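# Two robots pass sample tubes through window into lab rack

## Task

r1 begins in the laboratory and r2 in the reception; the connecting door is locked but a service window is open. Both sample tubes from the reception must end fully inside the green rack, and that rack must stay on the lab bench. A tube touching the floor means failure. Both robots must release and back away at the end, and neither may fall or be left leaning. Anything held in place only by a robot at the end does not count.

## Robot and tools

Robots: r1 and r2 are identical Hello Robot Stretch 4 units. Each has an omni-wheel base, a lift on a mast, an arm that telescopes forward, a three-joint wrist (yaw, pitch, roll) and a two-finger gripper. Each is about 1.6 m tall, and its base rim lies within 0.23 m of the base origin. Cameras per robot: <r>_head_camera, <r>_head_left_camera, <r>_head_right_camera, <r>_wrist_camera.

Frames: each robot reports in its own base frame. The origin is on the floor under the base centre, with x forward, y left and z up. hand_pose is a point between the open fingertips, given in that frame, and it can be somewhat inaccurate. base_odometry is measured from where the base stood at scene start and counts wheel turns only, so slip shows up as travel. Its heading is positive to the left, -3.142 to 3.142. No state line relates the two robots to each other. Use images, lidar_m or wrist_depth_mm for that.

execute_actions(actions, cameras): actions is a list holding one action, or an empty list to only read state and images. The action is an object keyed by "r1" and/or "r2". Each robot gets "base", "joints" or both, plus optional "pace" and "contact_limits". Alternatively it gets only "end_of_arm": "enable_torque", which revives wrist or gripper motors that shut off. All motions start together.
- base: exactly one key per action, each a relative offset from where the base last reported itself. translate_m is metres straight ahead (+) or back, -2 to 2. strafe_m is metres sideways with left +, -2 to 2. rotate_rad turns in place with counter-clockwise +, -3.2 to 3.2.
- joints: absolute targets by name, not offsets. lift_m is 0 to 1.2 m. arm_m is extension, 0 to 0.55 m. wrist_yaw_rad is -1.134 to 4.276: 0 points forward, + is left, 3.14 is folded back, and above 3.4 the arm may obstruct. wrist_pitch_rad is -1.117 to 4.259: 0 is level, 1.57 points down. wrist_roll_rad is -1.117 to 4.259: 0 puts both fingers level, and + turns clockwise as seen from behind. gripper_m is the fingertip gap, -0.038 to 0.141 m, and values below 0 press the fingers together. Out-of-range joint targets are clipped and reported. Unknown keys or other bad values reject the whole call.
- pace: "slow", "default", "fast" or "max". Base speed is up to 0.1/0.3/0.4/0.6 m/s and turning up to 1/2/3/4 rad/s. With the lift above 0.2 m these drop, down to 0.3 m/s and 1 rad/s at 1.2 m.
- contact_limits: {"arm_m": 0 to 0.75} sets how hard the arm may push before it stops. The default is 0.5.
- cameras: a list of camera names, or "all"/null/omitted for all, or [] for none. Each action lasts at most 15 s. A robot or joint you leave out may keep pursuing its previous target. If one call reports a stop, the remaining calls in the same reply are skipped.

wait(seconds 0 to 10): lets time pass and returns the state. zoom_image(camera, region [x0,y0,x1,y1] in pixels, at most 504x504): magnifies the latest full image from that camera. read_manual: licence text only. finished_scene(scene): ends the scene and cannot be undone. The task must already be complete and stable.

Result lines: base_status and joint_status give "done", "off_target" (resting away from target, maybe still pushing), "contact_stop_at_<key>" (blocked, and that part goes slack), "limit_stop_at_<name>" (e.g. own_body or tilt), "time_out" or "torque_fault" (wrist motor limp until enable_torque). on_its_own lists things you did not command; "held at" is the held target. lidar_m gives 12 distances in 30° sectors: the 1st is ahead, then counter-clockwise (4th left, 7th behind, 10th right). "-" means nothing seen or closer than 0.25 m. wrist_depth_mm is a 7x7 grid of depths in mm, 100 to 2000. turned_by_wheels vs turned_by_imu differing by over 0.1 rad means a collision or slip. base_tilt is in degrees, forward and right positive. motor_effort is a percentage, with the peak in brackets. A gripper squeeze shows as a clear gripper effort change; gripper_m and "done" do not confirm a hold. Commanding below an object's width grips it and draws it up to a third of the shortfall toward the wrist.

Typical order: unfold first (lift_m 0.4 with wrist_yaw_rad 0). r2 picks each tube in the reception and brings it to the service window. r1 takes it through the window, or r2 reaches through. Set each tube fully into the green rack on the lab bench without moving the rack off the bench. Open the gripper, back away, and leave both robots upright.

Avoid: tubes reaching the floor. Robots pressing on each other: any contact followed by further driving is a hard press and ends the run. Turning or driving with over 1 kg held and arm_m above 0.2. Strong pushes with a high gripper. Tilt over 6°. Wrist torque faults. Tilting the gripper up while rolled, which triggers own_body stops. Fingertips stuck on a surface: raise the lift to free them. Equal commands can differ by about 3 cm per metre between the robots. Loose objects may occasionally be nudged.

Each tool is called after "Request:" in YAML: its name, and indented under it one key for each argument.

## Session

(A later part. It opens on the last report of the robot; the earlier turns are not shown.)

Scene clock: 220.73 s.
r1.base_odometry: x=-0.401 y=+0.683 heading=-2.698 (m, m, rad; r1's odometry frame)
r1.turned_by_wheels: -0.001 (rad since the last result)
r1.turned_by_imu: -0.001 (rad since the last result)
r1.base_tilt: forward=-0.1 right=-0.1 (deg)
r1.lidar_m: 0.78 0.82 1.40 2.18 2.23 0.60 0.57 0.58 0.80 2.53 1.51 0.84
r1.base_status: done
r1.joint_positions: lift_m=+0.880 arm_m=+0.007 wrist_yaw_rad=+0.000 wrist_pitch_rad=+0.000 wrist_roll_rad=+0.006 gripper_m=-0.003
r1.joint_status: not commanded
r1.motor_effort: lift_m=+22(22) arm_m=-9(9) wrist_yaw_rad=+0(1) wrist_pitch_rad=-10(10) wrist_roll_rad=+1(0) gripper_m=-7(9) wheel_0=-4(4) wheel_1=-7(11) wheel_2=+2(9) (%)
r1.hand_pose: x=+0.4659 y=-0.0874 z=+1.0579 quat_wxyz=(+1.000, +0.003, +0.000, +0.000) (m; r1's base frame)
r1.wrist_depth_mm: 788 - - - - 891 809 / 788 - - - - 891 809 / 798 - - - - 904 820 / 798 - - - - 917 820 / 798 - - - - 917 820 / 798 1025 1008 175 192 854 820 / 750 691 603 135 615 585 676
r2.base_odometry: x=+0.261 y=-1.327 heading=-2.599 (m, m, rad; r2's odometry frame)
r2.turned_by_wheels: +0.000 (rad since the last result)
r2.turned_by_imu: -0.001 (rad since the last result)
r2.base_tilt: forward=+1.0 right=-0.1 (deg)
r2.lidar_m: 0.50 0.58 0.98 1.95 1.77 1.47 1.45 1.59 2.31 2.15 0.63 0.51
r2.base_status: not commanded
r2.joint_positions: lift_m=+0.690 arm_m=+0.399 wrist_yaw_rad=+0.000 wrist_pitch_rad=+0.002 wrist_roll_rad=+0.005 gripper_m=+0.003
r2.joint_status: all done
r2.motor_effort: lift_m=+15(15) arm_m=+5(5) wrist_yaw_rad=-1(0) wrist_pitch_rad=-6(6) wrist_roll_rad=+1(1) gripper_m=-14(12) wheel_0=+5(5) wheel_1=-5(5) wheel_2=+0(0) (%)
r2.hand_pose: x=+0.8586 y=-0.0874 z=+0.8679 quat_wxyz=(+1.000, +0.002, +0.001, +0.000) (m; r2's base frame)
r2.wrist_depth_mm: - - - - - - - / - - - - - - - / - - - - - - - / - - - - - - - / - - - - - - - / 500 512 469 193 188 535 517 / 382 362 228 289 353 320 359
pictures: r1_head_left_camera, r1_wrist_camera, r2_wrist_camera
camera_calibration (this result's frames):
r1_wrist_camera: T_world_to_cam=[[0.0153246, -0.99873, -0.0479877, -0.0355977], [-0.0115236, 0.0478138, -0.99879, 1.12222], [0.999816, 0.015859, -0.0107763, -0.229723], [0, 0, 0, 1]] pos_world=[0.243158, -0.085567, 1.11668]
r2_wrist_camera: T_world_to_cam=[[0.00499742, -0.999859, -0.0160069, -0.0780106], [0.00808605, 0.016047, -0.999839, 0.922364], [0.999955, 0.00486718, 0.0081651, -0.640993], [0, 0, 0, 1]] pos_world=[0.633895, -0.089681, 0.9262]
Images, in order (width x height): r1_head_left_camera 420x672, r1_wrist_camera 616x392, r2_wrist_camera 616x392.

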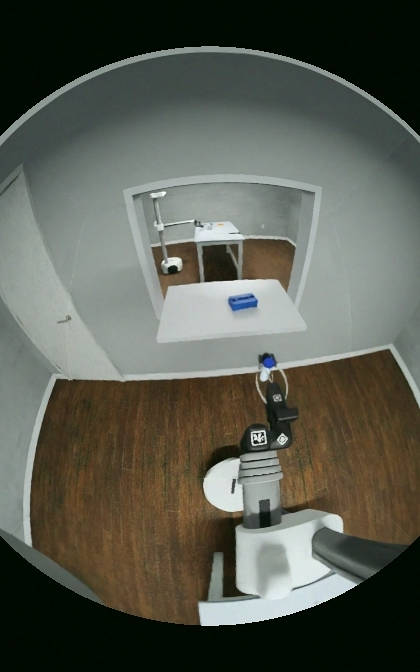

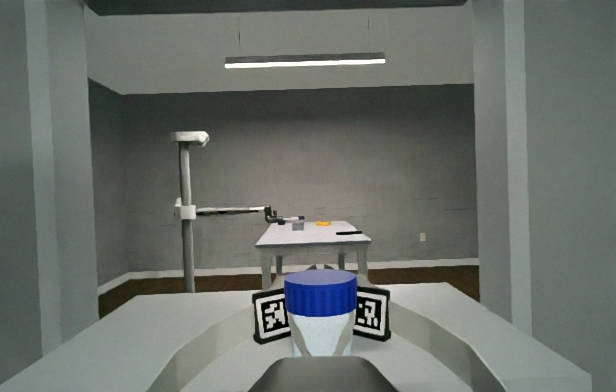

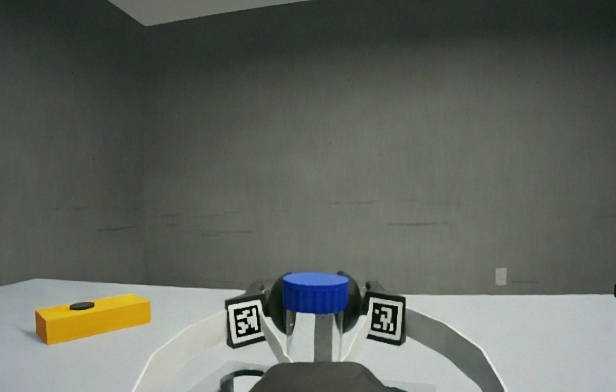

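Request:
execute_actions:
  actions:
    - {"r2":{"joints":{"lift_m":0.9},"pace":"slow"},"r1":{"base":{"rotate_rad":3.14},"pace":"slow"}}
  cameras: ["r2_wrist_camera","r1_head_camera"]

Scene clock: 229.60 s.
r1.base_odometry: x=-0.401 y=+0.683 heading=+0.440 (m, m, rad; r1's odometry frame)
r1.turned_by_wheels: +3.139 (rad since the last result)
r1.turned_by_imu: +3.110 (rad since the last result)
r1.base_tilt: forward=-0.2 right=-0.3 (deg)
r1.lidar_m: 0.58 0.60 0.80 2.51 1.52 0.84 0.78 0.82 1.41 2.19 2.24 2.96
r1.base_status: done
r1.joint_positions: lift_m=+0.880 arm_m=+0.007 wrist_yaw_rad=+0.000 wrist_pitch_rad=+0.000 wrist_roll_rad=+0.006 gripper_m=-0.003
r1.joint_status: not commanded
r1.motor_effort: lift_m=+22(22) arm_m=-9(9) wrist_yaw_rad=+1(0) wrist_pitch_rad=-10(10) wrist_roll_rad=+3(1) gripper_m=-7(6) wheel_0=-3(11) wheel_1=-7(12) wheel_2=-4(8) (%)
r1.hand_pose: x=+0.4659 y=-0.0874 z=+1.0579 quat_wxyz=(+1.000, +0.003, +0.000, +0.000) (m; r1's base frame)
r1.wrist_depth_mm: - - - - - - - / - - - - - - - / - - - - - - - / - - - - - - - / - - - - - - - / - 1255 1098 175 192 - - / 842 831 723 135 - - -
r2.base_odometry: x=+0.261 y=-1.327 heading=-2.599 (m, m, rad; r2's odometry frame)
r2.turned_by_wheels: +0.000 (rad since the last result)
r2.turned_by_imu: -0.002 (rad since the last result)
r2.base_tilt: forward=+0.9 right=+0.0 (deg)
r2.lidar_m: 0.52 0.59 1.00 1.96 1.74 1.47 1.45 1.60 2.29 2.13 0.63 0.52
r2.base_status: not commanded
r2.joint_positions: lift_m=+0.900 arm_m=+0.399 wrist_yaw_rad=+0.000 wrist_pitch_rad=+0.002 wrist_roll_rad=+0.005 gripper_m=+0.003
r2.joint_status: all done
r2.motor_effort: lift_m=+25(25) arm_m=+5(5) wrist_yaw_rad=-1(1) wrist_pitch_rad=-6(5) wrist_roll_rad=-2(2) gripper_m=-14(13) wheel_0=+5(5) wheel_1=-5(5) wheel_2=+0(0) (%)
r2.hand_pose: x=+0.8586 y=-0.0874 z=+1.0771 quat_wxyz=(+1.000, +0.002, +0.001, +0.000) (m; r2's base frame)
r2.wrist_depth_mm: - - - - - - - / - - - - - - - / - - - - - - - / - - - - - - - / - - - - - - - / - - - 193 188 - - / - - - - - - -
pictures: r1_head_camera, r2_wrist_camera
camera_calibration (this result's frames):
r2_wrist_camera: T_world_to_cam=[[0.0049973, -0.999859, -0.0160069, -0.0746617], [0.00808615, 0.016047, -0.999839, 1.13154], [0.999955, 0.00486706, 0.0081652, -0.642705], [0, 0, 0, 1]] pos_world=[0.633899, -0.089681, 1.13541]
Images, in order (width x height): r1_head_camera 420x560, r2_wrist_camera 616x392.

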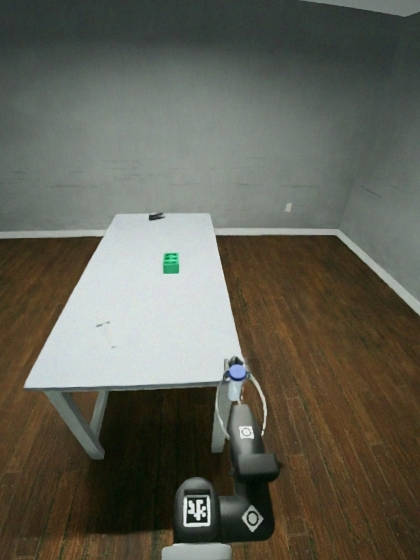

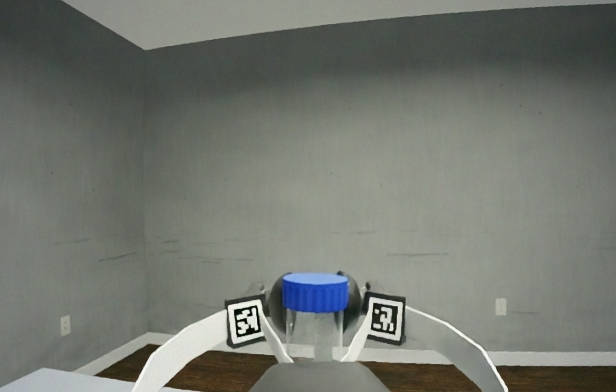

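Request:
execute_actions:
  actions:
    - {"r2":{"joints":{"arm_m":0.0},"base":{"translate_m":-0.23},"pace":"slow"},"r1":{"base":{"strafe_m":-0.55},"pace":"slow"}}
  cameras: []

Request:
execute_actions:
  actions:
    - {"r2":{"base":{"strafe_m":-1.37}},"r1":{"base":{"translate_m":1.5}}}
  cameras: []

Request:
execute_actions:
  actions:
    - {"r2":{"base":{"rotate_rad":-1.718},"pace":"slow"},"r1":{"base":{"rotate_rad":1.571},"joints":{"wrist_yaw_rad":1.2},"pace":"slow"}}
  cameras: ["r1_head_camera","r1_wrist_camera"]

Scene clock: 242.27 s.
r1.base_odometry: x=-0.167 y=+0.186 heading=+0.440 (m, m, rad; r1's odometry frame)
r1.turned_by_wheels: -0.001 (rad since the last result)
r1.turned_by_imu: -0.004 (rad since the last result)
r1.base_tilt: forward=-0.1 right=-0.3 (deg)
r1.lidar_m: 1.80 0.69 0.81 3.08 1.15 0.81 0.77 1.02 1.31 1.62 1.69 2.22
r1.base_status: done
r1.joint_positions: lift_m=+0.880 arm_m=+0.006 wrist_yaw_rad=+0.000 wrist_pitch_rad=+0.000 wrist_roll_rad=+0.006 gripper_m=-0.003
r1.joint_status: not commanded
r1.motor_effort: lift_m=+22(22) arm_m=-8(9) wrist_yaw_rad=+1(1) wrist_pitch_rad=-10(10) wrist_roll_rad=+0(0) gripper_m=-6(8) wheel_0=+3(6) wheel_1=-10(15) wheel_2=-1(3) (%)
r1.hand_pose: x=+0.4659 y=-0.0874 z=+1.0579 quat_wxyz=(+1.000, +0.003, +0.000, +0.000) (m; r1's base frame)
r1.wrist_depth_mm: - - - - - - - / - - - - - - - / - - - - - - - / - - - - - - - / - - - - - - - / 1160 1366 1863 175 192 - - / 842 - - 135 - - -
r2.base_odometry: x=+0.458 y=-1.209 heading=-2.599 (m, m, rad; r2's odometry frame)
r2.turned_by_wheels: +0.000 (rad since the last result)
r2.turned_by_imu: -0.002 (rad since the last result)
r2.base_tilt: forward=+0.9 right=+0.0 (deg)
r2.lidar_m: 0.74 0.82 2.02 2.00 1.49 1.22 1.23 1.33 2.23 2.12 0.90 0.74
r2.base_status: done
r2.joint_positions: lift_m=+0.900 arm_m=+0.001 wrist_yaw_rad=+0.000 wrist_pitch_rad=+0.002 wrist_roll_rad=+0.005 gripper_m=+0.003
r2.joint_status: all done
r2.motor_effort: lift_m=+25(25) arm_m=-5(3) wrist_yaw_rad=+0(1) wrist_pitch_rad=-6(5) wrist_roll_rad=+0(2) gripper_m=-12(14) wheel_0=-4(6) wheel_1=-4(7) wheel_2=+3(8) (%)
r2.hand_pose: x=+0.4602 y=-0.0874 z=+1.0771 quat_wxyz=(+1.000, +0.002, +0.001, +0.000) (m; r2's base frame)
r2.wrist_depth_mm: - - - - - - - / - - - - - - - / - - - - - - - / - - - - - - - / - - - - - - - / - - 1060 193 187 - - / 904 854 788 484 831 741 831
pictures: none
No camera images: the call's "cameras" was empty. Leave "cameras" out to get every camera's image.

Scene clock: 248.77 s.
r1.base_odometry: x=+1.189 y=+0.825 heading=+0.441 (m, m, rad; r1's odometry frame)
r1.turned_by_wheels: +0.001 (rad since the last result)
r1.turned_by_imu: -0.007 (rad since the last result)
r1.base_tilt: forward=+0.0 right=-0.4 (deg)
r1.lidar_m: 1.78 0.64 0.44 0.40 0.41 0.58 2.50 2.38 1.65 1.55 1.61 1.90
r1.base_status: done
r1.joint_positions: lift_m=+0.880 arm_m=+0.006 wrist_yaw_rad=+0.000 wrist_pitch_rad=+0.000 wrist_roll_rad=+0.006 gripper_m=-0.003
r1.joint_status: not commanded
r1.motor_effort: lift_m=+21(22) arm_m=-8(8) wrist_yaw_rad=+1(0) wrist_pitch_rad=-10(10) wrist_roll_rad=-1(1) gripper_m=-5(7) wheel_0=+5(10) wheel_1=+8(11) wheel_2=-2(11) (%)
r1.hand_pose: x=+0.4659 y=-0.0874 z=+1.0579 quat_wxyz=(+1.000, +0.003, +0.000, +0.000) (m; r1's base frame)
r1.wrist_depth_mm: 1537 1537 1576 1618 1618 1576 1618 / 1537 1576 1576 1576 1618 1576 1618 / 1537 1576 1576 1576 1576 1618 1618 / 1576 1576 1576 1618 1576 1618 1618 / 1576 1576 1576 1576 1618 1618 1661 / 1618 1576 1618 175 191 1618 1661 / 1576 1576 1576 135 1618 1618 1618
r2.base_odometry: x=-0.249 y=-0.035 heading=-2.599 (m, m, rad; r2's odometry frame)
r2.turned_by_wheels: +0.000 (rad since the last result)
r2.turned_by_imu: -0.002 (rad since the last result)
r2.base_tilt: forward=+1.1 right=-0.2 (deg)
r2.lidar_m: 3.21 0.83 0.85 3.35 1.79 1.47 1.47 1.11 0.91 0.78 0.80 1.29
r2.base_status: done
r2.joint_positions: lift_m=+0.900 arm_m=+0.001 wrist_yaw_rad=+0.000 wrist_pitch_rad=+0.002 wrist_roll_rad=+0.005 gripper_m=+0.003
r2.joint_status: not commanded
r2.motor_effort: lift_m=+24(25) arm_m=-5(5) wrist_yaw_rad=-1(0) wrist_pitch_rad=-4(6) wrist_roll_rad=+0(0) gripper_m=-14(11) wheel_0=+2(10) wheel_1=-1(11) wheel_2=+0(1) (%)
r2.hand_pose: x=+0.4602 y=-0.0874 z=+1.0771 quat_wxyz=(+1.000, +0.002, +0.001, +0.000) (m; r2's base frame)
r2.wrist_depth_mm: - - - - - - 1863 / - - - - - - 1863 / - - - - - - 1921 / - - - - - - 1808 / - - - - - - 1921 / - - - 193 188 - 1921 / 904 991 - - - - 1808
pictures: none
No camera images: the call's "cameras" was empty. Leave "cameras" out to get every camera's image.

Scene clock: 251.77 s.
r1.base_odometry: x=+1.189 y=+0.825 heading=+2.010 (m, m, rad; r1's odometry frame)
r1.turned_by_wheels: +1.570 (rad since the last result)
r1.turned_by_imu: +1.556 (rad since the last result)
r1.base_tilt: forward=-0.2 right=-0.4 (deg)
r1.lidar_m: 0.42 0.39 0.57 2.28 2.36 1.64 1.56 1.59 1.90 1.79 0.65 0.44
r1.base_status: done
r1.joint_positions: lift_m=+0.880 arm_m=+0.006 wrist_yaw_rad=+1.200 wrist_pitch_rad=+0.000 wrist_roll_rad=+0.006 gripper_m=-0.003
r1.joint_status: all done
r1.motor_effort: lift_m=+21(21) arm_m=-8(8) wrist_yaw_rad=+2(10) wrist_pitch_rad=-9(10) wrist_roll_rad=+0(1) gripper_m=-7(7) wheel_0=-4(5) wheel_1=-7(13) wheel_2=-4(7) (%)
r1.hand_pose: x=+0.3634 y=+0.2372 z=+1.0579 quat_wxyz=(+0.825, +0.002, +0.002, +0.565) (m; r1's base frame)
r1.wrist_depth_mm: - - - - - - - / - - - - - - - / - - - - - - - / - - - - - - - / - - - - - - - / - - - 175 192 - - / - - 759 135 741 683 759
r2.base_odometry: x=-0.249 y=-0.035 heading=+1.967 (m, m, rad; r2's odometry frame)
r2.turned_by_wheels: -1.717 (rad since the last result)
r2.turned_by_imu: -1.698 (rad since the last result)
r2.base_tilt: forward=+0.8 right=-0.2 (deg)
r2.lidar_m: 0.91 0.79 1.08 3.23 0.93 0.84 3.40 2.02 1.50 1.45 1.23 0.93
r2.base_status: done
r2.joint_positions: lift_m=+0.900 arm_m=+0.001 wrist_yaw_rad=+0.000 wrist_pitch_rad=+0.002 wrist_roll_rad=+0.005 gripper_m=+0.003
r2.joint_status: not commanded
r2.motor_effort: lift_m=+25(24) arm_m=-5(5) wrist_yaw_rad=+0(0) wrist_pitch_rad=-6(6) wrist_roll_rad=+1(0) gripper_m=-13(13) wheel_0=+5(6) wheel_1=+5(9) wheel_2=+4(6) (%)
r2.hand_pose: x=+0.4602 y=-0.0874 z=+1.0771 quat_wxyz=(+1.000, +0.002, +0.001, +0.000) (m; r2's base frame)
r2.wrist_depth_mm: - 831 723 715 707 676 668 / - - 723 715 699 661 661 / - - 715 699 691 647 661 / - - 715 707 699 654 661 / - - 723 707 691 661 654 / 1098 917 715 194 188 654 654 / 759 707 707 452 691 647 654
pictures: r1_head_camera, r1_wrist_camera
camera_calibration (this result's frames):
r1_wrist_camera: T_world_to_cam=[[0.936272, -0.347983, -0.0479911, -0.198935], [-0.0487406, 0.00660553, -0.99879, 1.12889], [0.347878, 0.937478, -0.0107763, -0.114024], [0, 0, 0, 1]] pos_world=[0.280946, 0.0302124, 1.11674]
Images, in order (width x height): r1_head_camera 420x560, r1_wrist_camera 616x392.

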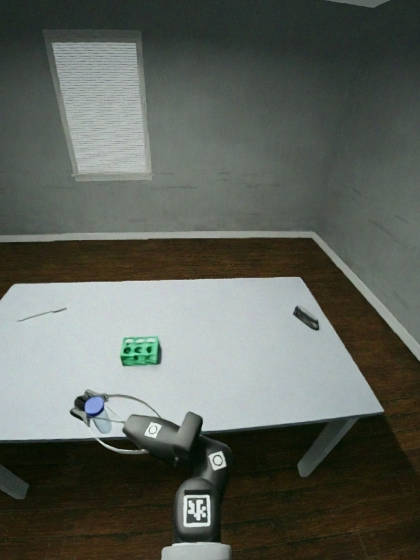

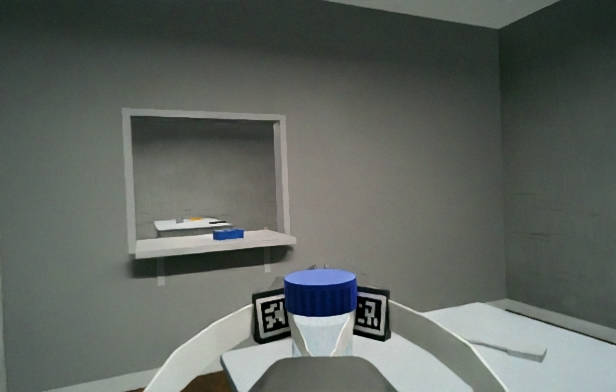

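Request:
execute_actions:
  actions:
    - {"r2":{"base":{"strafe_m":0.87}},"r1":{"joints":{"arm_m":0.31,"lift_m":0.8},"pace":"slow"}}
  cameras: ["r1_head_camera"]

Request:
zoom_image:
  camera: "r1_head_camera"
  region: [90,290,190,380]

Scene clock: 260.20 s.
r1.base_odometry: x=+1.189 y=+0.825 heading=+2.010 (m, m, rad; r1's odometry frame)
r1.turned_by_wheels: +0.000 (rad since the last result)
r1.turned_by_imu: -0.002 (rad since the last result)
r1.base_tilt: forward=-0.2 right=-0.4 (deg)
r1.lidar_m: 0.39 0.42 0.58 2.27 2.34 1.62 1.53 1.59 1.91 1.79 0.63 0.45
r1.base_status: not commanded
r1.joint_positions: lift_m=+0.800 arm_m=+0.308 wrist_yaw_rad=+1.200 wrist_pitch_rad=+0.000 wrist_roll_rad=+0.006 gripper_m=-0.003
r1.joint_status: all done
r1.motor_effort: lift_m=+17(20) arm_m=+8(7) wrist_yaw_rad=+1(1) wrist_pitch_rad=-10(10) wrist_roll_rad=-1(2) gripper_m=-8(6) wheel_0=-4(4) wheel_1=-8(7) wheel_2=-4(4) (%)
r1.hand_pose: x=+0.6654 y=+0.2372 z=+0.9783 quat_wxyz=(+0.825, +0.002, +0.002, +0.565) (m; r1's base frame)
r1.wrist_depth_mm: - - - - - - - / - - - - - - - / - - - - - - - / - - - - - - - / - - - - - - - / - - - 175 191 - - / - 640 554 135 569 530 591
r2.base_odometry: x=-1.051 y=-0.371 heading=+1.967 (m, m, rad; r2's odometry frame)
r2.turned_by_wheels: +0.000 (rad since the last result)
r2.turned_by_imu: +0.000 (rad since the last result)
r2.base_tilt: forward=+0.7 right=-0.1 (deg)
r2.lidar_m: 0.73 0.79 1.46 2.38 2.50 0.62 0.61 0.66 2.38 2.33 1.32 0.77
r2.base_status: done
r2.joint_positions: lift_m=+0.900 arm_m=+0.001 wrist_yaw_rad=+0.000 wrist_pitch_rad=+0.002 wrist_roll_rad=+0.005 gripper_m=+0.003
r2.joint_status: not commanded
r2.motor_effort: lift_m=+24(25) arm_m=-5(5) wrist_yaw_rad=+0(0) wrist_pitch_rad=-7(6) wrist_roll_rad=-1(1) gripper_m=-14(13) wheel_0=-2(10) wheel_1=+3(11) wheel_2=+1(4) (%)
r2.hand_pose: x=+0.4602 y=-0.0874 z=+1.0772 quat_wxyz=(+1.000, +0.002, +0.001, +0.000) (m; r2's base frame)
r2.wrist_depth_mm: 798 778 - - - - 768 / 798 788 - - - - 759 / 798 798 - - - - 759 / 778 788 - - - - 768 / 778 778 - - - - 768 / 788 778 917 195 188 1060 778 / 788 732 668 462 699 627 707
pictures: r1_head_camera
Images, in order (width x height): r1_head_camera 420x560.

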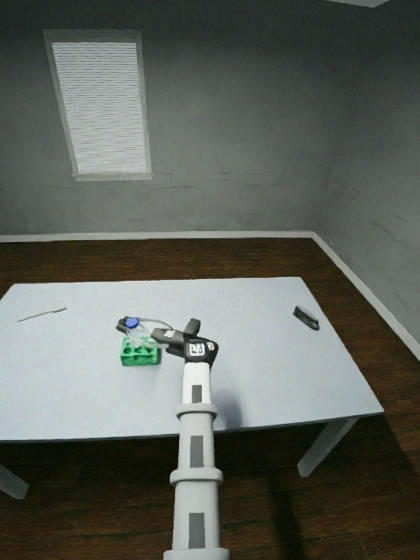

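Region (90, 290, 190, 380) of r1_head_camera's 420x560 image, scaled by 5.040, with more detail than that image has; it fills the top 454 rows of this view, and the rest is white.

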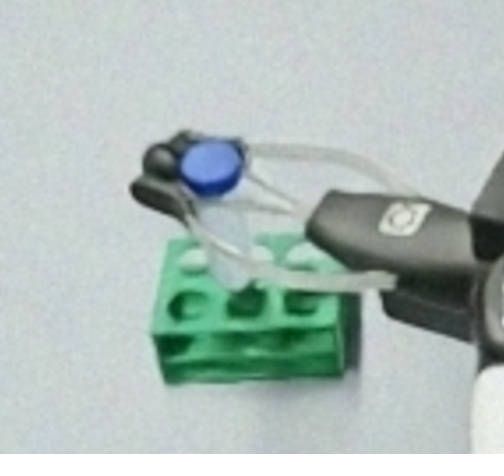

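Request:
execute_actions:
  actions:
    - {"r2":{"base":{"translate_m":0.3},"pace":"slow"},"r1":{"base":{"strafe_m":0.044},"joints":{"arm_m":0.35},"pace":"slow"}}
  cameras: []

Request:
execute_actions:
  actions:
    - {"r1":{"joints":{"lift_m":0.77},"pace":"slow"}}
  cameras: ["r1_head_camera"]

Request:
zoom_image:
  camera: "r1_head_camera"
  region: [90,290,190,380]

Scene clock: 269.17 s.
r1.base_odometry: x=+1.150 y=+0.807 heading=+2.011 (m, m, rad; r1's odometry frame)
r1.turned_by_wheels: +0.000 (rad since the last result)
r1.turned_by_imu: -0.001 (rad since the last result)
r1.base_tilt: forward=-0.1 right=-0.5 (deg)
r1.lidar_m: 0.41 0.41 0.55 2.24 2.37 1.66 1.56 1.60 1.94 1.84 0.63 0.44
r1.base_status: done
r1.joint_positions: lift_m=+0.800 arm_m=+0.348 wrist_yaw_rad=+1.200 wrist_pitch_rad=+0.000 wrist_roll_rad=+0.006 gripper_m=-0.003
r1.joint_status: all done
r1.motor_effort: lift_m=+17(17) arm_m=+8(9) wrist_yaw_rad=+1(2) wrist_pitch_rad=-10(10) wrist_roll_rad=+1(1) gripper_m=-6(7) wheel_0=-4(7) wheel_1=+9(13) wheel_2=+0(2) (%)
r1.hand_pose: x=+0.7054 y=+0.2372 z=+0.9783 quat_wxyz=(+0.825, +0.002, +0.002, +0.565) (m; r1's base frame)
r1.wrist_depth_mm: - - - - - - - / - - - - - - - / - - - - - - - / - - - - - - - / - - - - - - - / - - - 175 191 - - / 661 640 559 135 569 525 -
r2.base_odometry: x=-1.167 y=-0.095 heading=+1.968 (m, m, rad; r2's odometry frame)
r2.turned_by_wheels: +0.001 (rad since the last result)
r2.turned_by_imu: -0.003 (rad since the last result)
r2.base_tilt: forward=+0.8 right=-0.1 (deg)
r2.lidar_m: 0.43 0.47 1.02 2.35 2.49 0.95 0.93 0.97 2.40 2.13 0.61 0.46
r2.base_status: done
r2.joint_positions: lift_m=+0.900 arm_m=+0.001 wrist_yaw_rad=+0.000 wrist_pitch_rad=+0.002 wrist_roll_rad=+0.005 gripper_m=+0.003
r2.joint_status: not commanded
r2.motor_effort: lift_m=+24(24) arm_m=-5(5) wrist_yaw_rad=+0(0) wrist_pitch_rad=-7(6) wrist_roll_rad=+0(1) gripper_m=-13(15) wheel_0=+5(7) wheel_1=+5(5) wheel_2=-2(7) (%)
r2.hand_pose: x=+0.4602 y=-0.0874 z=+1.0772 quat_wxyz=(+1.000, +0.002, +0.001, +0.000) (m; r2's base frame)
r2.wrist_depth_mm: 539 - - - - - - / 549 - - - - - - / 544 - - - - - - / 539 - - - - - - / 539 - - - - - - / 530 - - 193 188 - - / 530 - 668 466 699 627 699
pictures: none
No camera images: the call's "cameras" was empty. Leave "cameras" out to get every camera's image.

Scene clock: 270.23 s.
r1.base_odometry: x=+1.150 y=+0.807 heading=+2.011 (m, m, rad; r1's odometry frame)
r1.turned_by_wheels: +0.000 (rad since the last result)
r1.turned_by_imu: +0.000 (rad since the last result)
r1.base_tilt: forward=-0.1 right=-0.3 (deg)
r1.lidar_m: 0.41 0.41 0.57 2.23 2.36 1.64 1.55 1.60 1.95 1.83 0.63 0.43
r1.base_status: not commanded
r1.joint_positions: lift_m=+0.770 arm_m=+0.348 wrist_yaw_rad=+1.200 wrist_pitch_rad=+0.000 wrist_roll_rad=+0.006 gripper_m=-0.003
r1.joint_status: all done
r1.motor_effort: lift_m=+16(16) arm_m=+8(8) wrist_yaw_rad=+1(1) wrist_pitch_rad=-10(10) wrist_roll_rad=+1(1) gripper_m=-6(8) wheel_0=-4(4) wheel_1=+10(9) wheel_2=+0(0) (%)
r1.hand_pose: x=+0.7054 y=+0.2372 z=+0.9484 quat_wxyz=(+0.825, +0.002, +0.002, +0.565) (m; r1's base frame)
r1.wrist_depth_mm: - - - - - - - / - - - - - - - / - - - - - - - / - - - - - - - / - - - - - - - / - - 831 175 192 - - / 585 574 492 135 504 469 521
r2.base_odometry: x=-1.167 y=-0.095 heading=+1.968 (m, m, rad; r2's odometry frame)
r2.turned_by_wheels: +0.000 (rad since the last result)
r2.turned_by_imu: +0.000 (rad since the last result)
r2.base_tilt: forward=+0.8 right=-0.1 (deg)
r2.lidar_m: 0.45 0.45 1.02 2.35 2.51 0.93 0.91 0.97 2.40 2.11 0.61 0.47
r2.base_status: not commanded
r2.joint_positions: lift_m=+0.900 arm_m=+0.001 wrist_yaw_rad=+0.000 wrist_pitch_rad=+0.002 wrist_roll_rad=+0.005 gripper_m=+0.003
r2.joint_status: not commanded
r2.motor_effort: lift_m=+24(24) arm_m=-5(5) wrist_yaw_rad=+0(0) wrist_pitch_rad=-6(6) wrist_roll_rad=-3(2) gripper_m=-12(11) wheel_0=+5(5) wheel_1=+5(5) wheel_2=-2(2) (%)
r2.hand_pose: x=+0.4602 y=-0.0874 z=+1.0772 quat_wxyz=(+1.000, +0.002, +0.001, +0.000) (m; r2's base frame)
r2.wrist_depth_mm: 535 - - - - - - / 539 - - - - - - / 549 - - - - - - / 539 - - - - - - / 535 - - - - - - / 525 - - 194 188 - - / 525 - 661 466 699 621 707
pictures: r1_head_camera
Images, in order (width x height): r1_head_camera 420x560.

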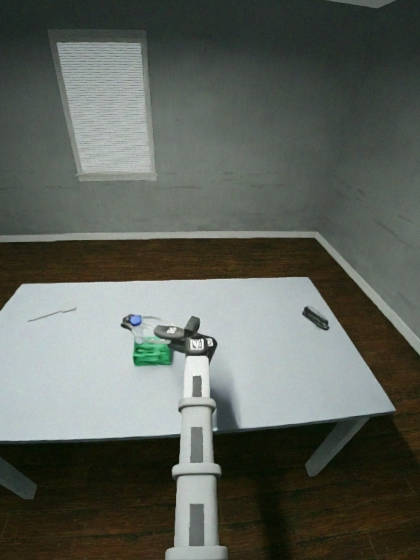

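Region (90, 290, 190, 380) of r1_head_camera's 420x560 image, scaled by 5.040, with more detail than that image has; it fills the top 454 rows of this view, and the rest is white.

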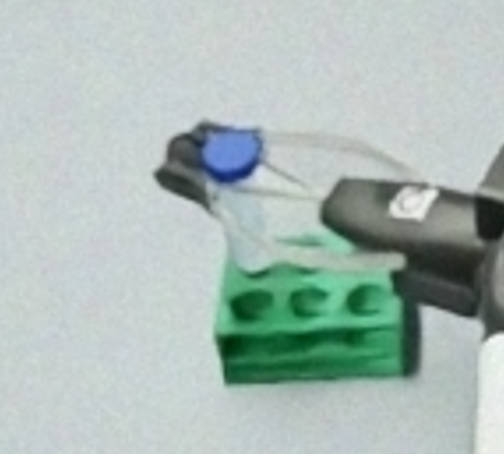

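Request:
execute_actions:
  actions:
    - {"r1":{"joints":{"lift_m":0.75},"pace":"slow"}}
  cameras: ["r1_head_camera"]

Request:
zoom_image:
  camera: "r1_head_camera"
  region: [90,290,190,380]

Scene clock: 274.57 s.
r1.base_odometry: x=+1.150 y=+0.807 heading=+2.011 (m, m, rad; r1's odometry frame)
r1.turned_by_wheels: +0.000 (rad since the last result)
r1.turned_by_imu: -0.001 (rad since the last result)
r1.base_tilt: forward=-0.2 right=-0.3 (deg)
r1.lidar_m: 0.40 0.43 0.56 2.24 2.36 1.63 1.54 1.60 1.93 1.82 0.65 0.44
r1.base_status: not commanded
r1.joint_positions: lift_m=+0.750 arm_m=+0.348 wrist_yaw_rad=+1.200 wrist_pitch_rad=+0.000 wrist_roll_rad=+0.006 gripper_m=-0.003
r1.joint_status: all done
r1.motor_effort: lift_m=+17(22) arm_m=+9(9) wrist_yaw_rad=+2(2) wrist_pitch_rad=-10(10) wrist_roll_rad=+0(0) gripper_m=-7(7) wheel_0=-4(4) wheel_1=+9(10) wheel_2=+0(0) (%)
r1.hand_pose: x=+0.7054 y=+0.2372 z=+0.9283 quat_wxyz=(+0.825, +0.002, +0.002, +0.565) (m; r1's base frame)
r1.wrist_depth_mm: - - - - - - - / - - - - - - - / - - - - - - - / - - - - - - - / - - - - - - - / - - 759 175 192 707 - / 535 525 455 135 466 430 477
r2.base_odometry: x=-1.167 y=-0.095 heading=+1.968 (m, m, rad; r2's odometry frame)
r2.turned_by_wheels: +0.000 (rad since the last result)
r2.turned_by_imu: -0.001 (rad since the last result)
r2.base_tilt: forward=+0.7 right=-0.1 (deg)
r2.lidar_m: 0.42 0.47 1.01 2.35 2.48 0.97 0.92 0.96 2.40 2.13 0.62 0.46
r2.base_status: not commanded
r2.joint_positions: lift_m=+0.900 arm_m=+0.001 wrist_yaw_rad=+0.000 wrist_pitch_rad=+0.002 wrist_roll_rad=+0.005 gripper_m=+0.003
r2.joint_status: not commanded
r2.motor_effort: lift_m=+24(24) arm_m=-5(5) wrist_yaw_rad=+0(0) wrist_pitch_rad=-5(7) wrist_roll_rad=+0(0) gripper_m=-14(15) wheel_0=+5(5) wheel_1=+5(5) wheel_2=-2(2) (%)
r2.hand_pose: x=+0.4602 y=-0.0874 z=+1.0772 quat_wxyz=(+1.000, +0.002, +0.001, +0.000) (m; r2's base frame)
r2.wrist_depth_mm: 535 - - - - - - / 539 - - - - - - / 549 - - - - - - / 544 - - - - - - / 530 - - - - - - / 525 - - 194 187 - - / 521 - 668 462 683 634 707
pictures: r1_head_camera
Images, in order (width x height): r1_head_camera 420x560.

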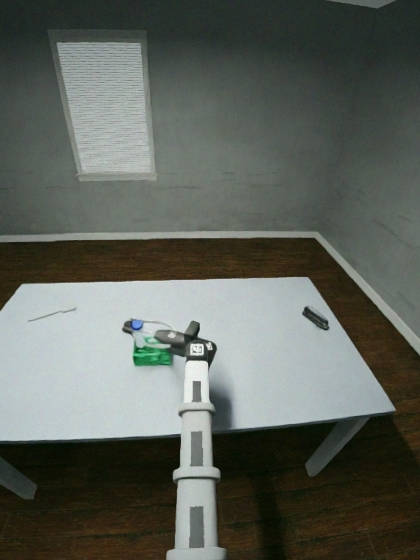

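Region (90, 290, 190, 380) of r1_head_camera's 420x560 image, scaled by 5.040, with more detail than that image has; it fills the top 454 rows of this view, and the rest is white.

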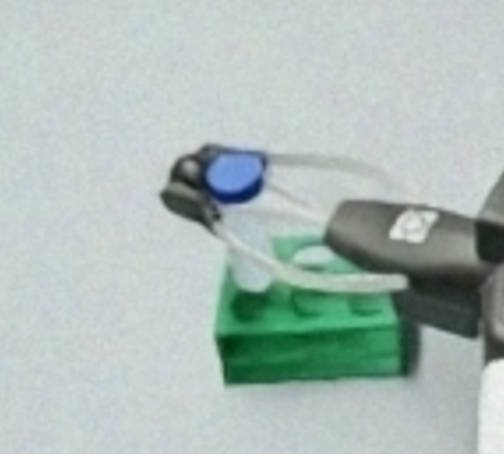

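Tip at (253,290), heading to the front-left hole.

Request:
execute_actions:
  actions:
    - {"r1":{"joints":{"lift_m":0.73},"pace":"slow"}}
  cameras: ["r1_head_camera","r1_wrist_camera"]

Request:
zoom_image:
  camera: "r1_head_camera"
  region: [90,290,190,380]

Scene clock: 278.77 s.
r1.base_odometry: x=+1.150 y=+0.807 heading=+2.011 (m, m, rad; r1's odometry frame)
r1.turned_by_wheels: +0.000 (rad since the last result)
r1.turned_by_imu: -0.001 (rad since the last result)
r1.base_tilt: forward=-0.2 right=-0.3 (deg)
r1.lidar_m: 0.40 0.42 0.57 2.24 2.37 1.65 1.55 1.59 1.97 1.83 0.62 0.44
r1.base_status: not commanded
r1.joint_positions: lift_m=+0.730 arm_m=+0.348 wrist_yaw_rad=+1.200 wrist_pitch_rad=+0.000 wrist_roll_rad=+0.006 gripper_m=-0.003
r1.joint_status: all done
r1.motor_effort: lift_m=+17(17) arm_m=+9(8) wrist_yaw_rad=+1(2) wrist_pitch_rad=-10(10) wrist_roll_rad=+1(3) gripper_m=-6(8) wheel_0=-4(4) wheel_1=+10(10) wheel_2=+0(0) (%)
r1.hand_pose: x=+0.7054 y=+0.2372 z=+0.9084 quat_wxyz=(+0.825, +0.002, +0.002, +0.565) (m; r1's base frame)
r1.wrist_depth_mm: - - - - - - - / - - - - - - - / - - - - - - - / - - - - - - - / - - - - - - - / - 723 691 175 192 640 - / 492 477 413 135 421 394 433
r2.base_odometry: x=-1.167 y=-0.095 heading=+1.968 (m, m, rad; r2's odometry frame)
r2.turned_by_wheels: +0.000 (rad since the last result)
r2.turned_by_imu: -0.001 (rad since the last result)
r2.base_tilt: forward=+0.8 right=-0.1 (deg)
r2.lidar_m: 0.43 0.48 1.05 2.36 2.49 0.96 0.90 0.95 2.41 2.15 0.60 0.46
r2.base_status: not commanded
r2.joint_positions: lift_m=+0.900 arm_m=+0.001 wrist_yaw_rad=+0.000 wrist_pitch_rad=+0.002 wrist_roll_rad=+0.005 gripper_m=+0.003
r2.joint_status: not commanded
r2.motor_effort: lift_m=+24(24) arm_m=-5(5) wrist_yaw_rad=+0(1) wrist_pitch_rad=-5(5) wrist_roll_rad=-1(2) gripper_m=-14(12) wheel_0=+5(5) wheel_1=+5(5) wheel_2=-2(2) (%)
r2.hand_pose: x=+0.4602 y=-0.0874 z=+1.0772 quat_wxyz=(+1.000, +0.002, +0.001, +0.000) (m; r2's base frame)
r2.wrist_depth_mm: 539 - - - - - - / 539 - - - - - - / 539 - - - - - - / 539 - - - - - - / 530 - - - - - - / 535 - - 194 187 - - / 525 - 668 466 691 627 699
pictures: r1_head_camera, r1_wrist_camera
camera_calibration (this result's frames):
r1_wrist_camera: T_world_to_cam=[[0.936336, -0.34781, -0.0479901, -0.526356], [-0.0487183, 0.00665717, -0.99879, 0.996122], [0.347709, 0.937541, -0.0107113, -0.234582], [0, 0, 0, 1]] pos_world=[0.622942, 0.0302276, 0.967145]
Images, in order (width x height): r1_head_camera 420x560, r1_wrist_camera 616x392.

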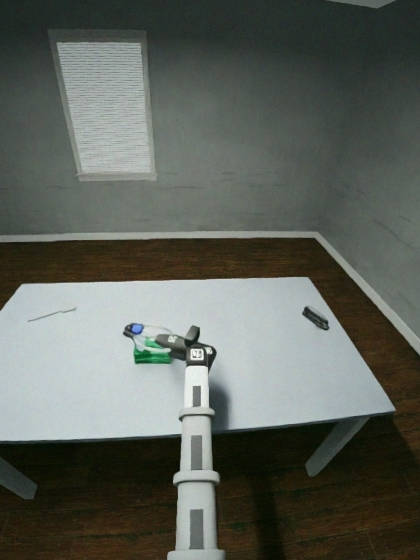

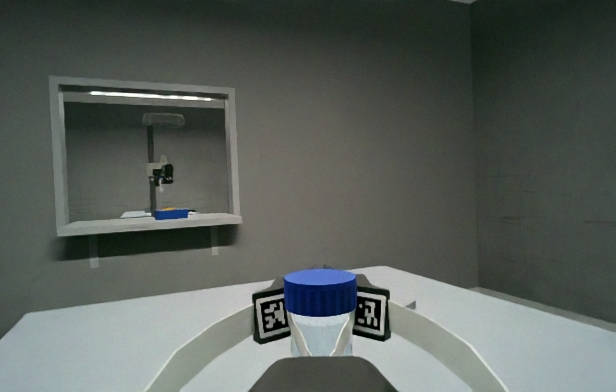

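Region (90, 290, 190, 380) of r1_head_camera's 420x560 image, scaled by 5.040, with more detail than that image has; it fills the top 454 rows of this view, and the rest is white.

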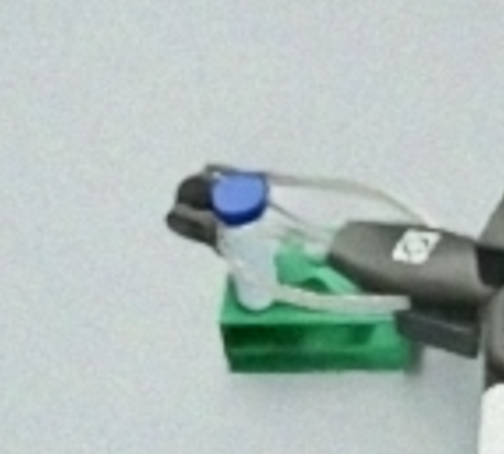

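Request:
execute_actions:
  actions:
    - {"r1":{"joints":{"lift_m":0.705},"pace":"slow"}}
  cameras: ["r1_head_camera","r1_wrist_camera"]

Request:
zoom_image:
  camera: "r1_head_camera"
  region: [90,290,190,380]

Scene clock: 282.13 s.
r1.base_odometry: x=+1.150 y=+0.807 heading=+2.011 (m, m, rad; r1's odometry frame)
r1.turned_by_wheels: +0.000 (rad since the last result)
r1.turned_by_imu: -0.001 (rad since the last result)
r1.base_tilt: forward=-0.3 right=-0.4 (deg)
r1.lidar_m: 0.40 0.41 0.56 2.23 2.35 1.64 1.54 1.59 1.97 1.82 0.62 0.42
r1.base_status: not commanded
r1.joint_positions: lift_m=+0.705 arm_m=+0.348 wrist_yaw_rad=+1.200 wrist_pitch_rad=+0.000 wrist_roll_rad=+0.006 gripper_m=-0.003
r1.joint_status: all done
r1.motor_effort: lift_m=+16(16) arm_m=+9(8) wrist_yaw_rad=+1(1) wrist_pitch_rad=-10(10) wrist_roll_rad=+0(2) gripper_m=-8(9) wheel_0=-4(4) wheel_1=+10(9) wheel_2=+0(0) (%)
r1.hand_pose: x=+0.7054 y=+0.2372 z=+0.8834 quat_wxyz=(+0.825, +0.002, +0.002, +0.565) (m; r1's base frame)
r1.wrist_depth_mm: - - - - - - - / - - - - - - - / - - - - - - - / - - - - - - - / - - - - - - - / 654 634 609 175 192 559 549 / 430 418 362 135 370 347 382
r2.base_odometry: x=-1.167 y=-0.095 heading=+1.968 (m, m, rad; r2's odometry frame)
r2.turned_by_wheels: +0.000 (rad since the last result)
r2.turned_by_imu: -0.001 (rad since the last result)
r2.base_tilt: forward=+0.8 right=-0.1 (deg)
r2.lidar_m: 0.43 0.47 1.01 2.35 2.49 0.95 0.91 0.97 2.41 2.15 0.60 0.46
r2.base_status: not commanded
r2.joint_positions: lift_m=+0.900 arm_m=+0.001 wrist_yaw_rad=+0.000 wrist_pitch_rad=+0.002 wrist_roll_rad=+0.005 gripper_m=+0.003
r2.joint_status: not commanded
r2.motor_effort: lift_m=+24(24) arm_m=-5(5) wrist_yaw_rad=+0(0) wrist_pitch_rad=-4(5) wrist_roll_rad=-1(0) gripper_m=-13(11) wheel_0=+5(5) wheel_1=+5(5) wheel_2=-2(2) (%)
r2.hand_pose: x=+0.4602 y=-0.0874 z=+1.0772 quat_wxyz=(+1.000, +0.002, +0.001, +0.000) (m; r2's base frame)
r2.wrist_depth_mm: 535 - - - - - - / 539 - - - - - - / 539 - - - - - - / 544 - - - - - - / 535 - - - - - - / 525 - - 193 189 - - / 521 - 668 462 691 621 699
pictures: r1_head_camera, r1_wrist_camera
camera_calibration (this result's frames):
r1_wrist_camera: T_world_to_cam=[[0.936342, -0.347793, -0.0479897, -0.52756], [-0.0487079, 0.00668326, -0.998791, 0.971159], [0.347693, 0.937547, -0.0106825, -0.234868], [0, 0, 0, 1]] pos_world=[0.622942, 0.0302277, 0.942158]
Images, in order (width x height): r1_head_camera 420x560, r1_wrist_camera 616x392.

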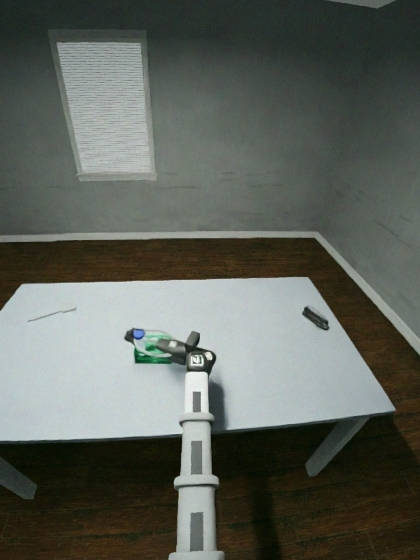

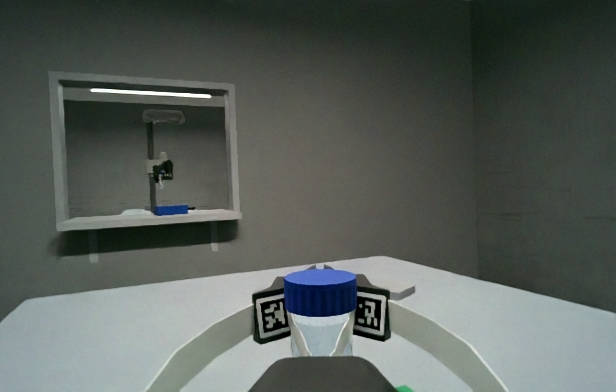

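Region (90, 290, 190, 380) of r1_head_camera's 420x560 image, scaled by 5.040, with more detail than that image has; it fills the top 454 rows of this view, and the rest is white.

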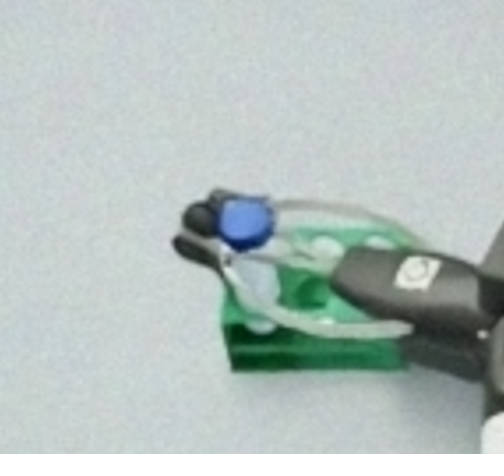

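Request:
execute_actions:
  actions:
    - {"r1":{"joints":{"lift_m":0.693},"pace":"slow"}}
  cameras: []

Request:
execute_actions:
  actions:
    - {"r1":{"joints":{"gripper_m":0.055}}}
  cameras: ["r1_wrist_camera"]

Request:
execute_actions:
  actions:
    - {"r1":{"joints":{"lift_m":0.85},"pace":"slow"}}
  cameras: ["r1_head_camera"]

Request:
zoom_image:
  camera: "r1_head_camera"
  region: [90,290,190,380]

Scene clock: 291.10 s.
r1.base_odometry: x=+1.150 y=+0.807 heading=+2.011 (m, m, rad; r1's odometry frame)
r1.turned_by_wheels: +0.000 (rad since the last result)
r1.turned_by_imu: -0.001 (rad since the last result)
r1.base_tilt: forward=+0.0 right=-0.4 (deg)
r1.lidar_m: 0.41 0.43 0.55 2.25 2.37 1.64 1.55 1.59 1.96 1.83 0.63 0.44
r1.base_status: not commanded
r1.joint_positions: lift_m=+0.693 arm_m=+0.348 wrist_yaw_rad=+1.200 wrist_pitch_rad=+0.000 wrist_roll_rad=+0.006 gripper_m=-0.003
r1.joint_status: all done
r1.motor_effort: lift_m=+17(18) arm_m=+9(9) wrist_yaw_rad=+1(1) wrist_pitch_rad=-10(10) wrist_roll_rad=+0(2) gripper_m=-7(6) wheel_0=-5(5) wheel_1=+9(9) wheel_2=+0(0) (%)
r1.hand_pose: x=+0.7054 y=+0.2372 z=+0.8714 quat_wxyz=(+0.825, +0.002, +0.002, +0.565) (m; r1's base frame)
r1.wrist_depth_mm: - - - - - - - / - - - - - - - / - - - - - - - / - - - - - - - / - - - - - - - / 609 585 564 175 192 517 508 / 399 392 338 135 343 322 355
r2.base_odometry: x=-1.167 y=-0.095 heading=+1.968 (m, m, rad; r2's odometry frame)
r2.turned_by_wheels: +0.000 (rad since the last result)
r2.turned_by_imu: -0.001 (rad since the last result)
r2.base_tilt: forward=+0.9 right=-0.2 (deg)
r2.lidar_m: 0.43 0.47 1.04 2.35 2.49 0.96 0.91 0.98 2.43 2.13 0.61 0.46
r2.base_status: not commanded
r2.joint_positions: lift_m=+0.900 arm_m=+0.001 wrist_yaw_rad=+0.000 wrist_pitch_rad=+0.002 wrist_roll_rad=+0.005 gripper_m=+0.003
r2.joint_status: not commanded
r2.motor_effort: lift_m=+24(24) arm_m=-5(5) wrist_yaw_rad=+0(0) wrist_pitch_rad=-7(5) wrist_roll_rad=-1(1) gripper_m=-14(11) wheel_0=+5(5) wheel_1=+5(5) wheel_2=-2(2) (%)
r2.hand_pose: x=+0.4602 y=-0.0874 z=+1.0772 quat_wxyz=(+1.000, +0.002, +0.001, +0.000) (m; r2's base frame)
r2.wrist_depth_mm: 535 - - - - - - / 539 - - - - - - / 549 - - - - - - / 539 - - - - - - / 535 - - - - - - / 530 - - 193 188 - - / 525 - 661 462 699 621 691
pictures: none
No camera images: the call's "cameras" was empty. Leave "cameras" out to get every camera's image.

Scene clock: 292.47 s.
r1.base_odometry: x=+1.150 y=+0.807 heading=+2.011 (m, m, rad; r1's odometry frame)
r1.turned_by_wheels: +0.000 (rad since the last result)
r1.turned_by_imu: +0.000 (rad since the last result)
r1.base_tilt: forward=+0.0 right=-0.4 (deg)
r1.lidar_m: 0.39 0.42 0.54 2.23 2.35 1.65 1.55 1.59 1.95 1.83 0.63 0.43
r1.base_status: not commanded
r1.joint_positions: lift_m=+0.693 arm_m=+0.348 wrist_yaw_rad=+1.200 wrist_pitch_rad=+0.000 wrist_roll_rad=+0.006 gripper_m=+0.055
r1.joint_status: all done
r1.motor_effort: lift_m=+16(17) arm_m=+9(9) wrist_yaw_rad=+1(2) wrist_pitch_rad=-10(10) wrist_roll_rad=+0(2) gripper_m=-2(7) wheel_0=-4(4) wheel_1=+10(9) wheel_2=+0(0) (%)
r1.hand_pose: x=+0.7054 y=+0.2372 z=+0.8714 quat_wxyz=(+0.825, +0.002, +0.002, +0.565) (m; r1's base frame)
r1.wrist_depth_mm: - - - - - - - / - - - - - - - / - - - - - - - / - - - - - - - / - - - - - - - / 609 585 204 175 198 525 508 / 402 392 359 144 368 324 357
r2.base_odometry: x=-1.167 y=-0.095 heading=+1.968 (m, m, rad; r2's odometry frame)
r2.turned_by_wheels: +0.000 (rad since the last result)
r2.turned_by_imu: +0.000 (rad since the last result)
r2.base_tilt: forward=+0.9 right=-0.1 (deg)
r2.lidar_m: 0.43 0.45 1.02 2.35 2.51 0.95 0.92 0.98 2.41 2.16 0.61 0.46
r2.base_status: not commanded
r2.joint_positions: lift_m=+0.900 arm_m=+0.001 wrist_yaw_rad=+0.000 wrist_pitch_rad=+0.002 wrist_roll_rad=+0.005 gripper_m=+0.003
r2.joint_status: not commanded
r2.motor_effort: lift_m=+24(24) arm_m=-5(5) wrist_yaw_rad=+0(0) wrist_pitch_rad=-6(6) wrist_roll_rad=+1(1) gripper_m=-13(14) wheel_0=+4(4) wheel_1=+5(5) wheel_2=-2(2) (%)
r2.hand_pose: x=+0.4602 y=-0.0874 z=+1.0772 quat_wxyz=(+1.000, +0.002, +0.001, +0.000) (m; r2's base frame)
r2.wrist_depth_mm: 544 - - - - - - / 535 - - - - - - / 544 - - - - - - / 535 - - - - - - / 539 - - - - - - / 525 - - 193 188 - - / 521 - 668 462 683 627 707
pictures: r1_wrist_camera
camera_calibration (this result's frames):
r1_wrist_camera: T_world_to_cam=[[0.936343, -0.347792, -0.0479891, -0.528138], [-0.0486937, 0.00671987, -0.998791, 0.959155], [0.347694, 0.937548, -0.0106432, -0.235032], [0, 0, 0, 1]] pos_world=[0.622943, 0.0302255, 0.93015]
Images, in order (width x height): r1_wrist_camera 616x392.

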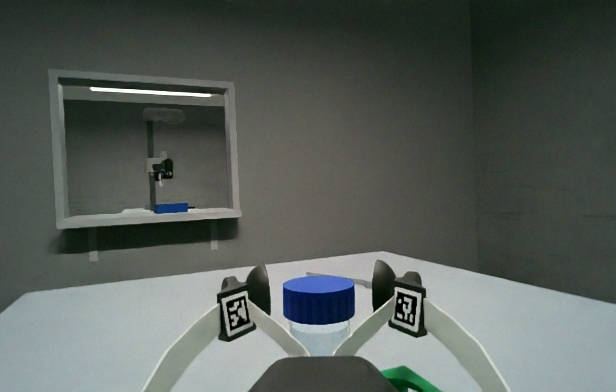

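Scene clock: 294.53 s.
r1.base_odometry: x=+1.150 y=+0.807 heading=+2.011 (m, m, rad; r1's odometry frame)
r1.turned_by_wheels: +0.000 (rad since the last result)
r1.turned_by_imu: -0.001 (rad since the last result)
r1.base_tilt: forward=+0.0 right=-0.3 (deg)
r1.lidar_m: 0.41 0.42 0.56 2.25 2.37 1.66 1.56 1.60 1.96 1.84 0.64 0.44
r1.base_status: not commanded
r1.joint_positions: lift_m=+0.850 arm_m=+0.348 wrist_yaw_rad=+1.200 wrist_pitch_rad=+0.000 wrist_roll_rad=+0.006 gripper_m=+0.055
r1.joint_status: all done
r1.motor_effort: lift_m=+22(19) arm_m=+9(9) wrist_yaw_rad=+1(1) wrist_pitch_rad=-9(10) wrist_roll_rad=+1(0) gripper_m=-1(2) wheel_0=-4(4) wheel_1=+10(9) wheel_2=+0(0) (%)
r1.hand_pose: x=+0.7054 y=+0.2372 z=+1.0280 quat_wxyz=(+0.825, +0.002, +0.002, +0.565) (m; r1's base frame)
r1.wrist_depth_mm: - - - - - - - / - - - - - - - / - - - - - - - / - - - - - - - / - - - - - - - / - - 204 - 198 - - / - 759 699 144 715 634 -
r2.base_odometry: x=-1.167 y=-0.095 heading=+1.968 (m, m, rad; r2's odometry frame)
r2.turned_by_wheels: +0.000 (rad since the last result)
r2.turned_by_imu: -0.001 (rad since the last result)
r2.base_tilt: forward=+0.9 right=-0.1 (deg)
r2.lidar_m: 0.44 0.48 0.99 2.36 2.51 0.96 0.92 0.98 2.40 2.13 0.62 0.47
r2.base_status: not commanded
r2.joint_positions: lift_m=+0.900 arm_m=+0.001 wrist_yaw_rad=+0.000 wrist_pitch_rad=+0.002 wrist_roll_rad=+0.005 gripper_m=+0.003
r2.joint_status: not commanded
r2.motor_effort: lift_m=+24(24) arm_m=-5(5) wrist_yaw_rad=+0(0) wrist_pitch_rad=-6(5) wrist_roll_rad=+0(1) gripper_m=-15(15) wheel_0=+5(5) wheel_1=+5(5) wheel_2=-2(2) (%)
r2.hand_pose: x=+0.4602 y=-0.0874 z=+1.0772 quat_wxyz=(+1.000, +0.002, +0.001, +0.000) (m; r2's base frame)
r2.wrist_depth_mm: 544 - - - - - - / 539 - - - - - - / 539 - - - - - - / 539 - - - - - - / 535 - - - - - - / 530 - - 194 188 - - / 525 - 676 462 691 621 699
pictures: r1_head_camera
Images, in order (width x height): r1_head_camera 420x560.

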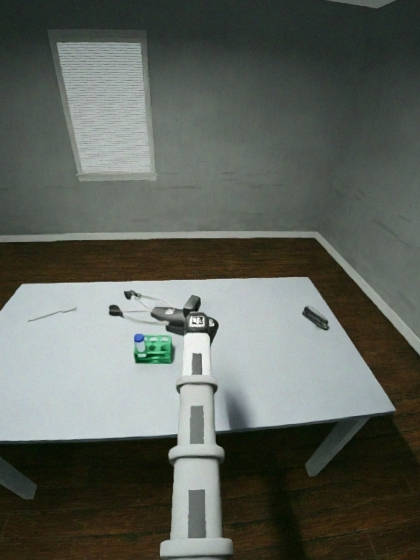

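Region (90, 290, 190, 380) of r1_head_camera's 420x560 image, scaled by 5.040, with more detail than that image has; it fills the top 454 rows of this view, and the rest is white.

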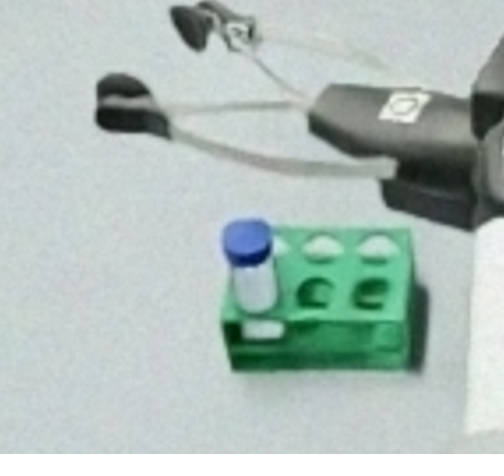

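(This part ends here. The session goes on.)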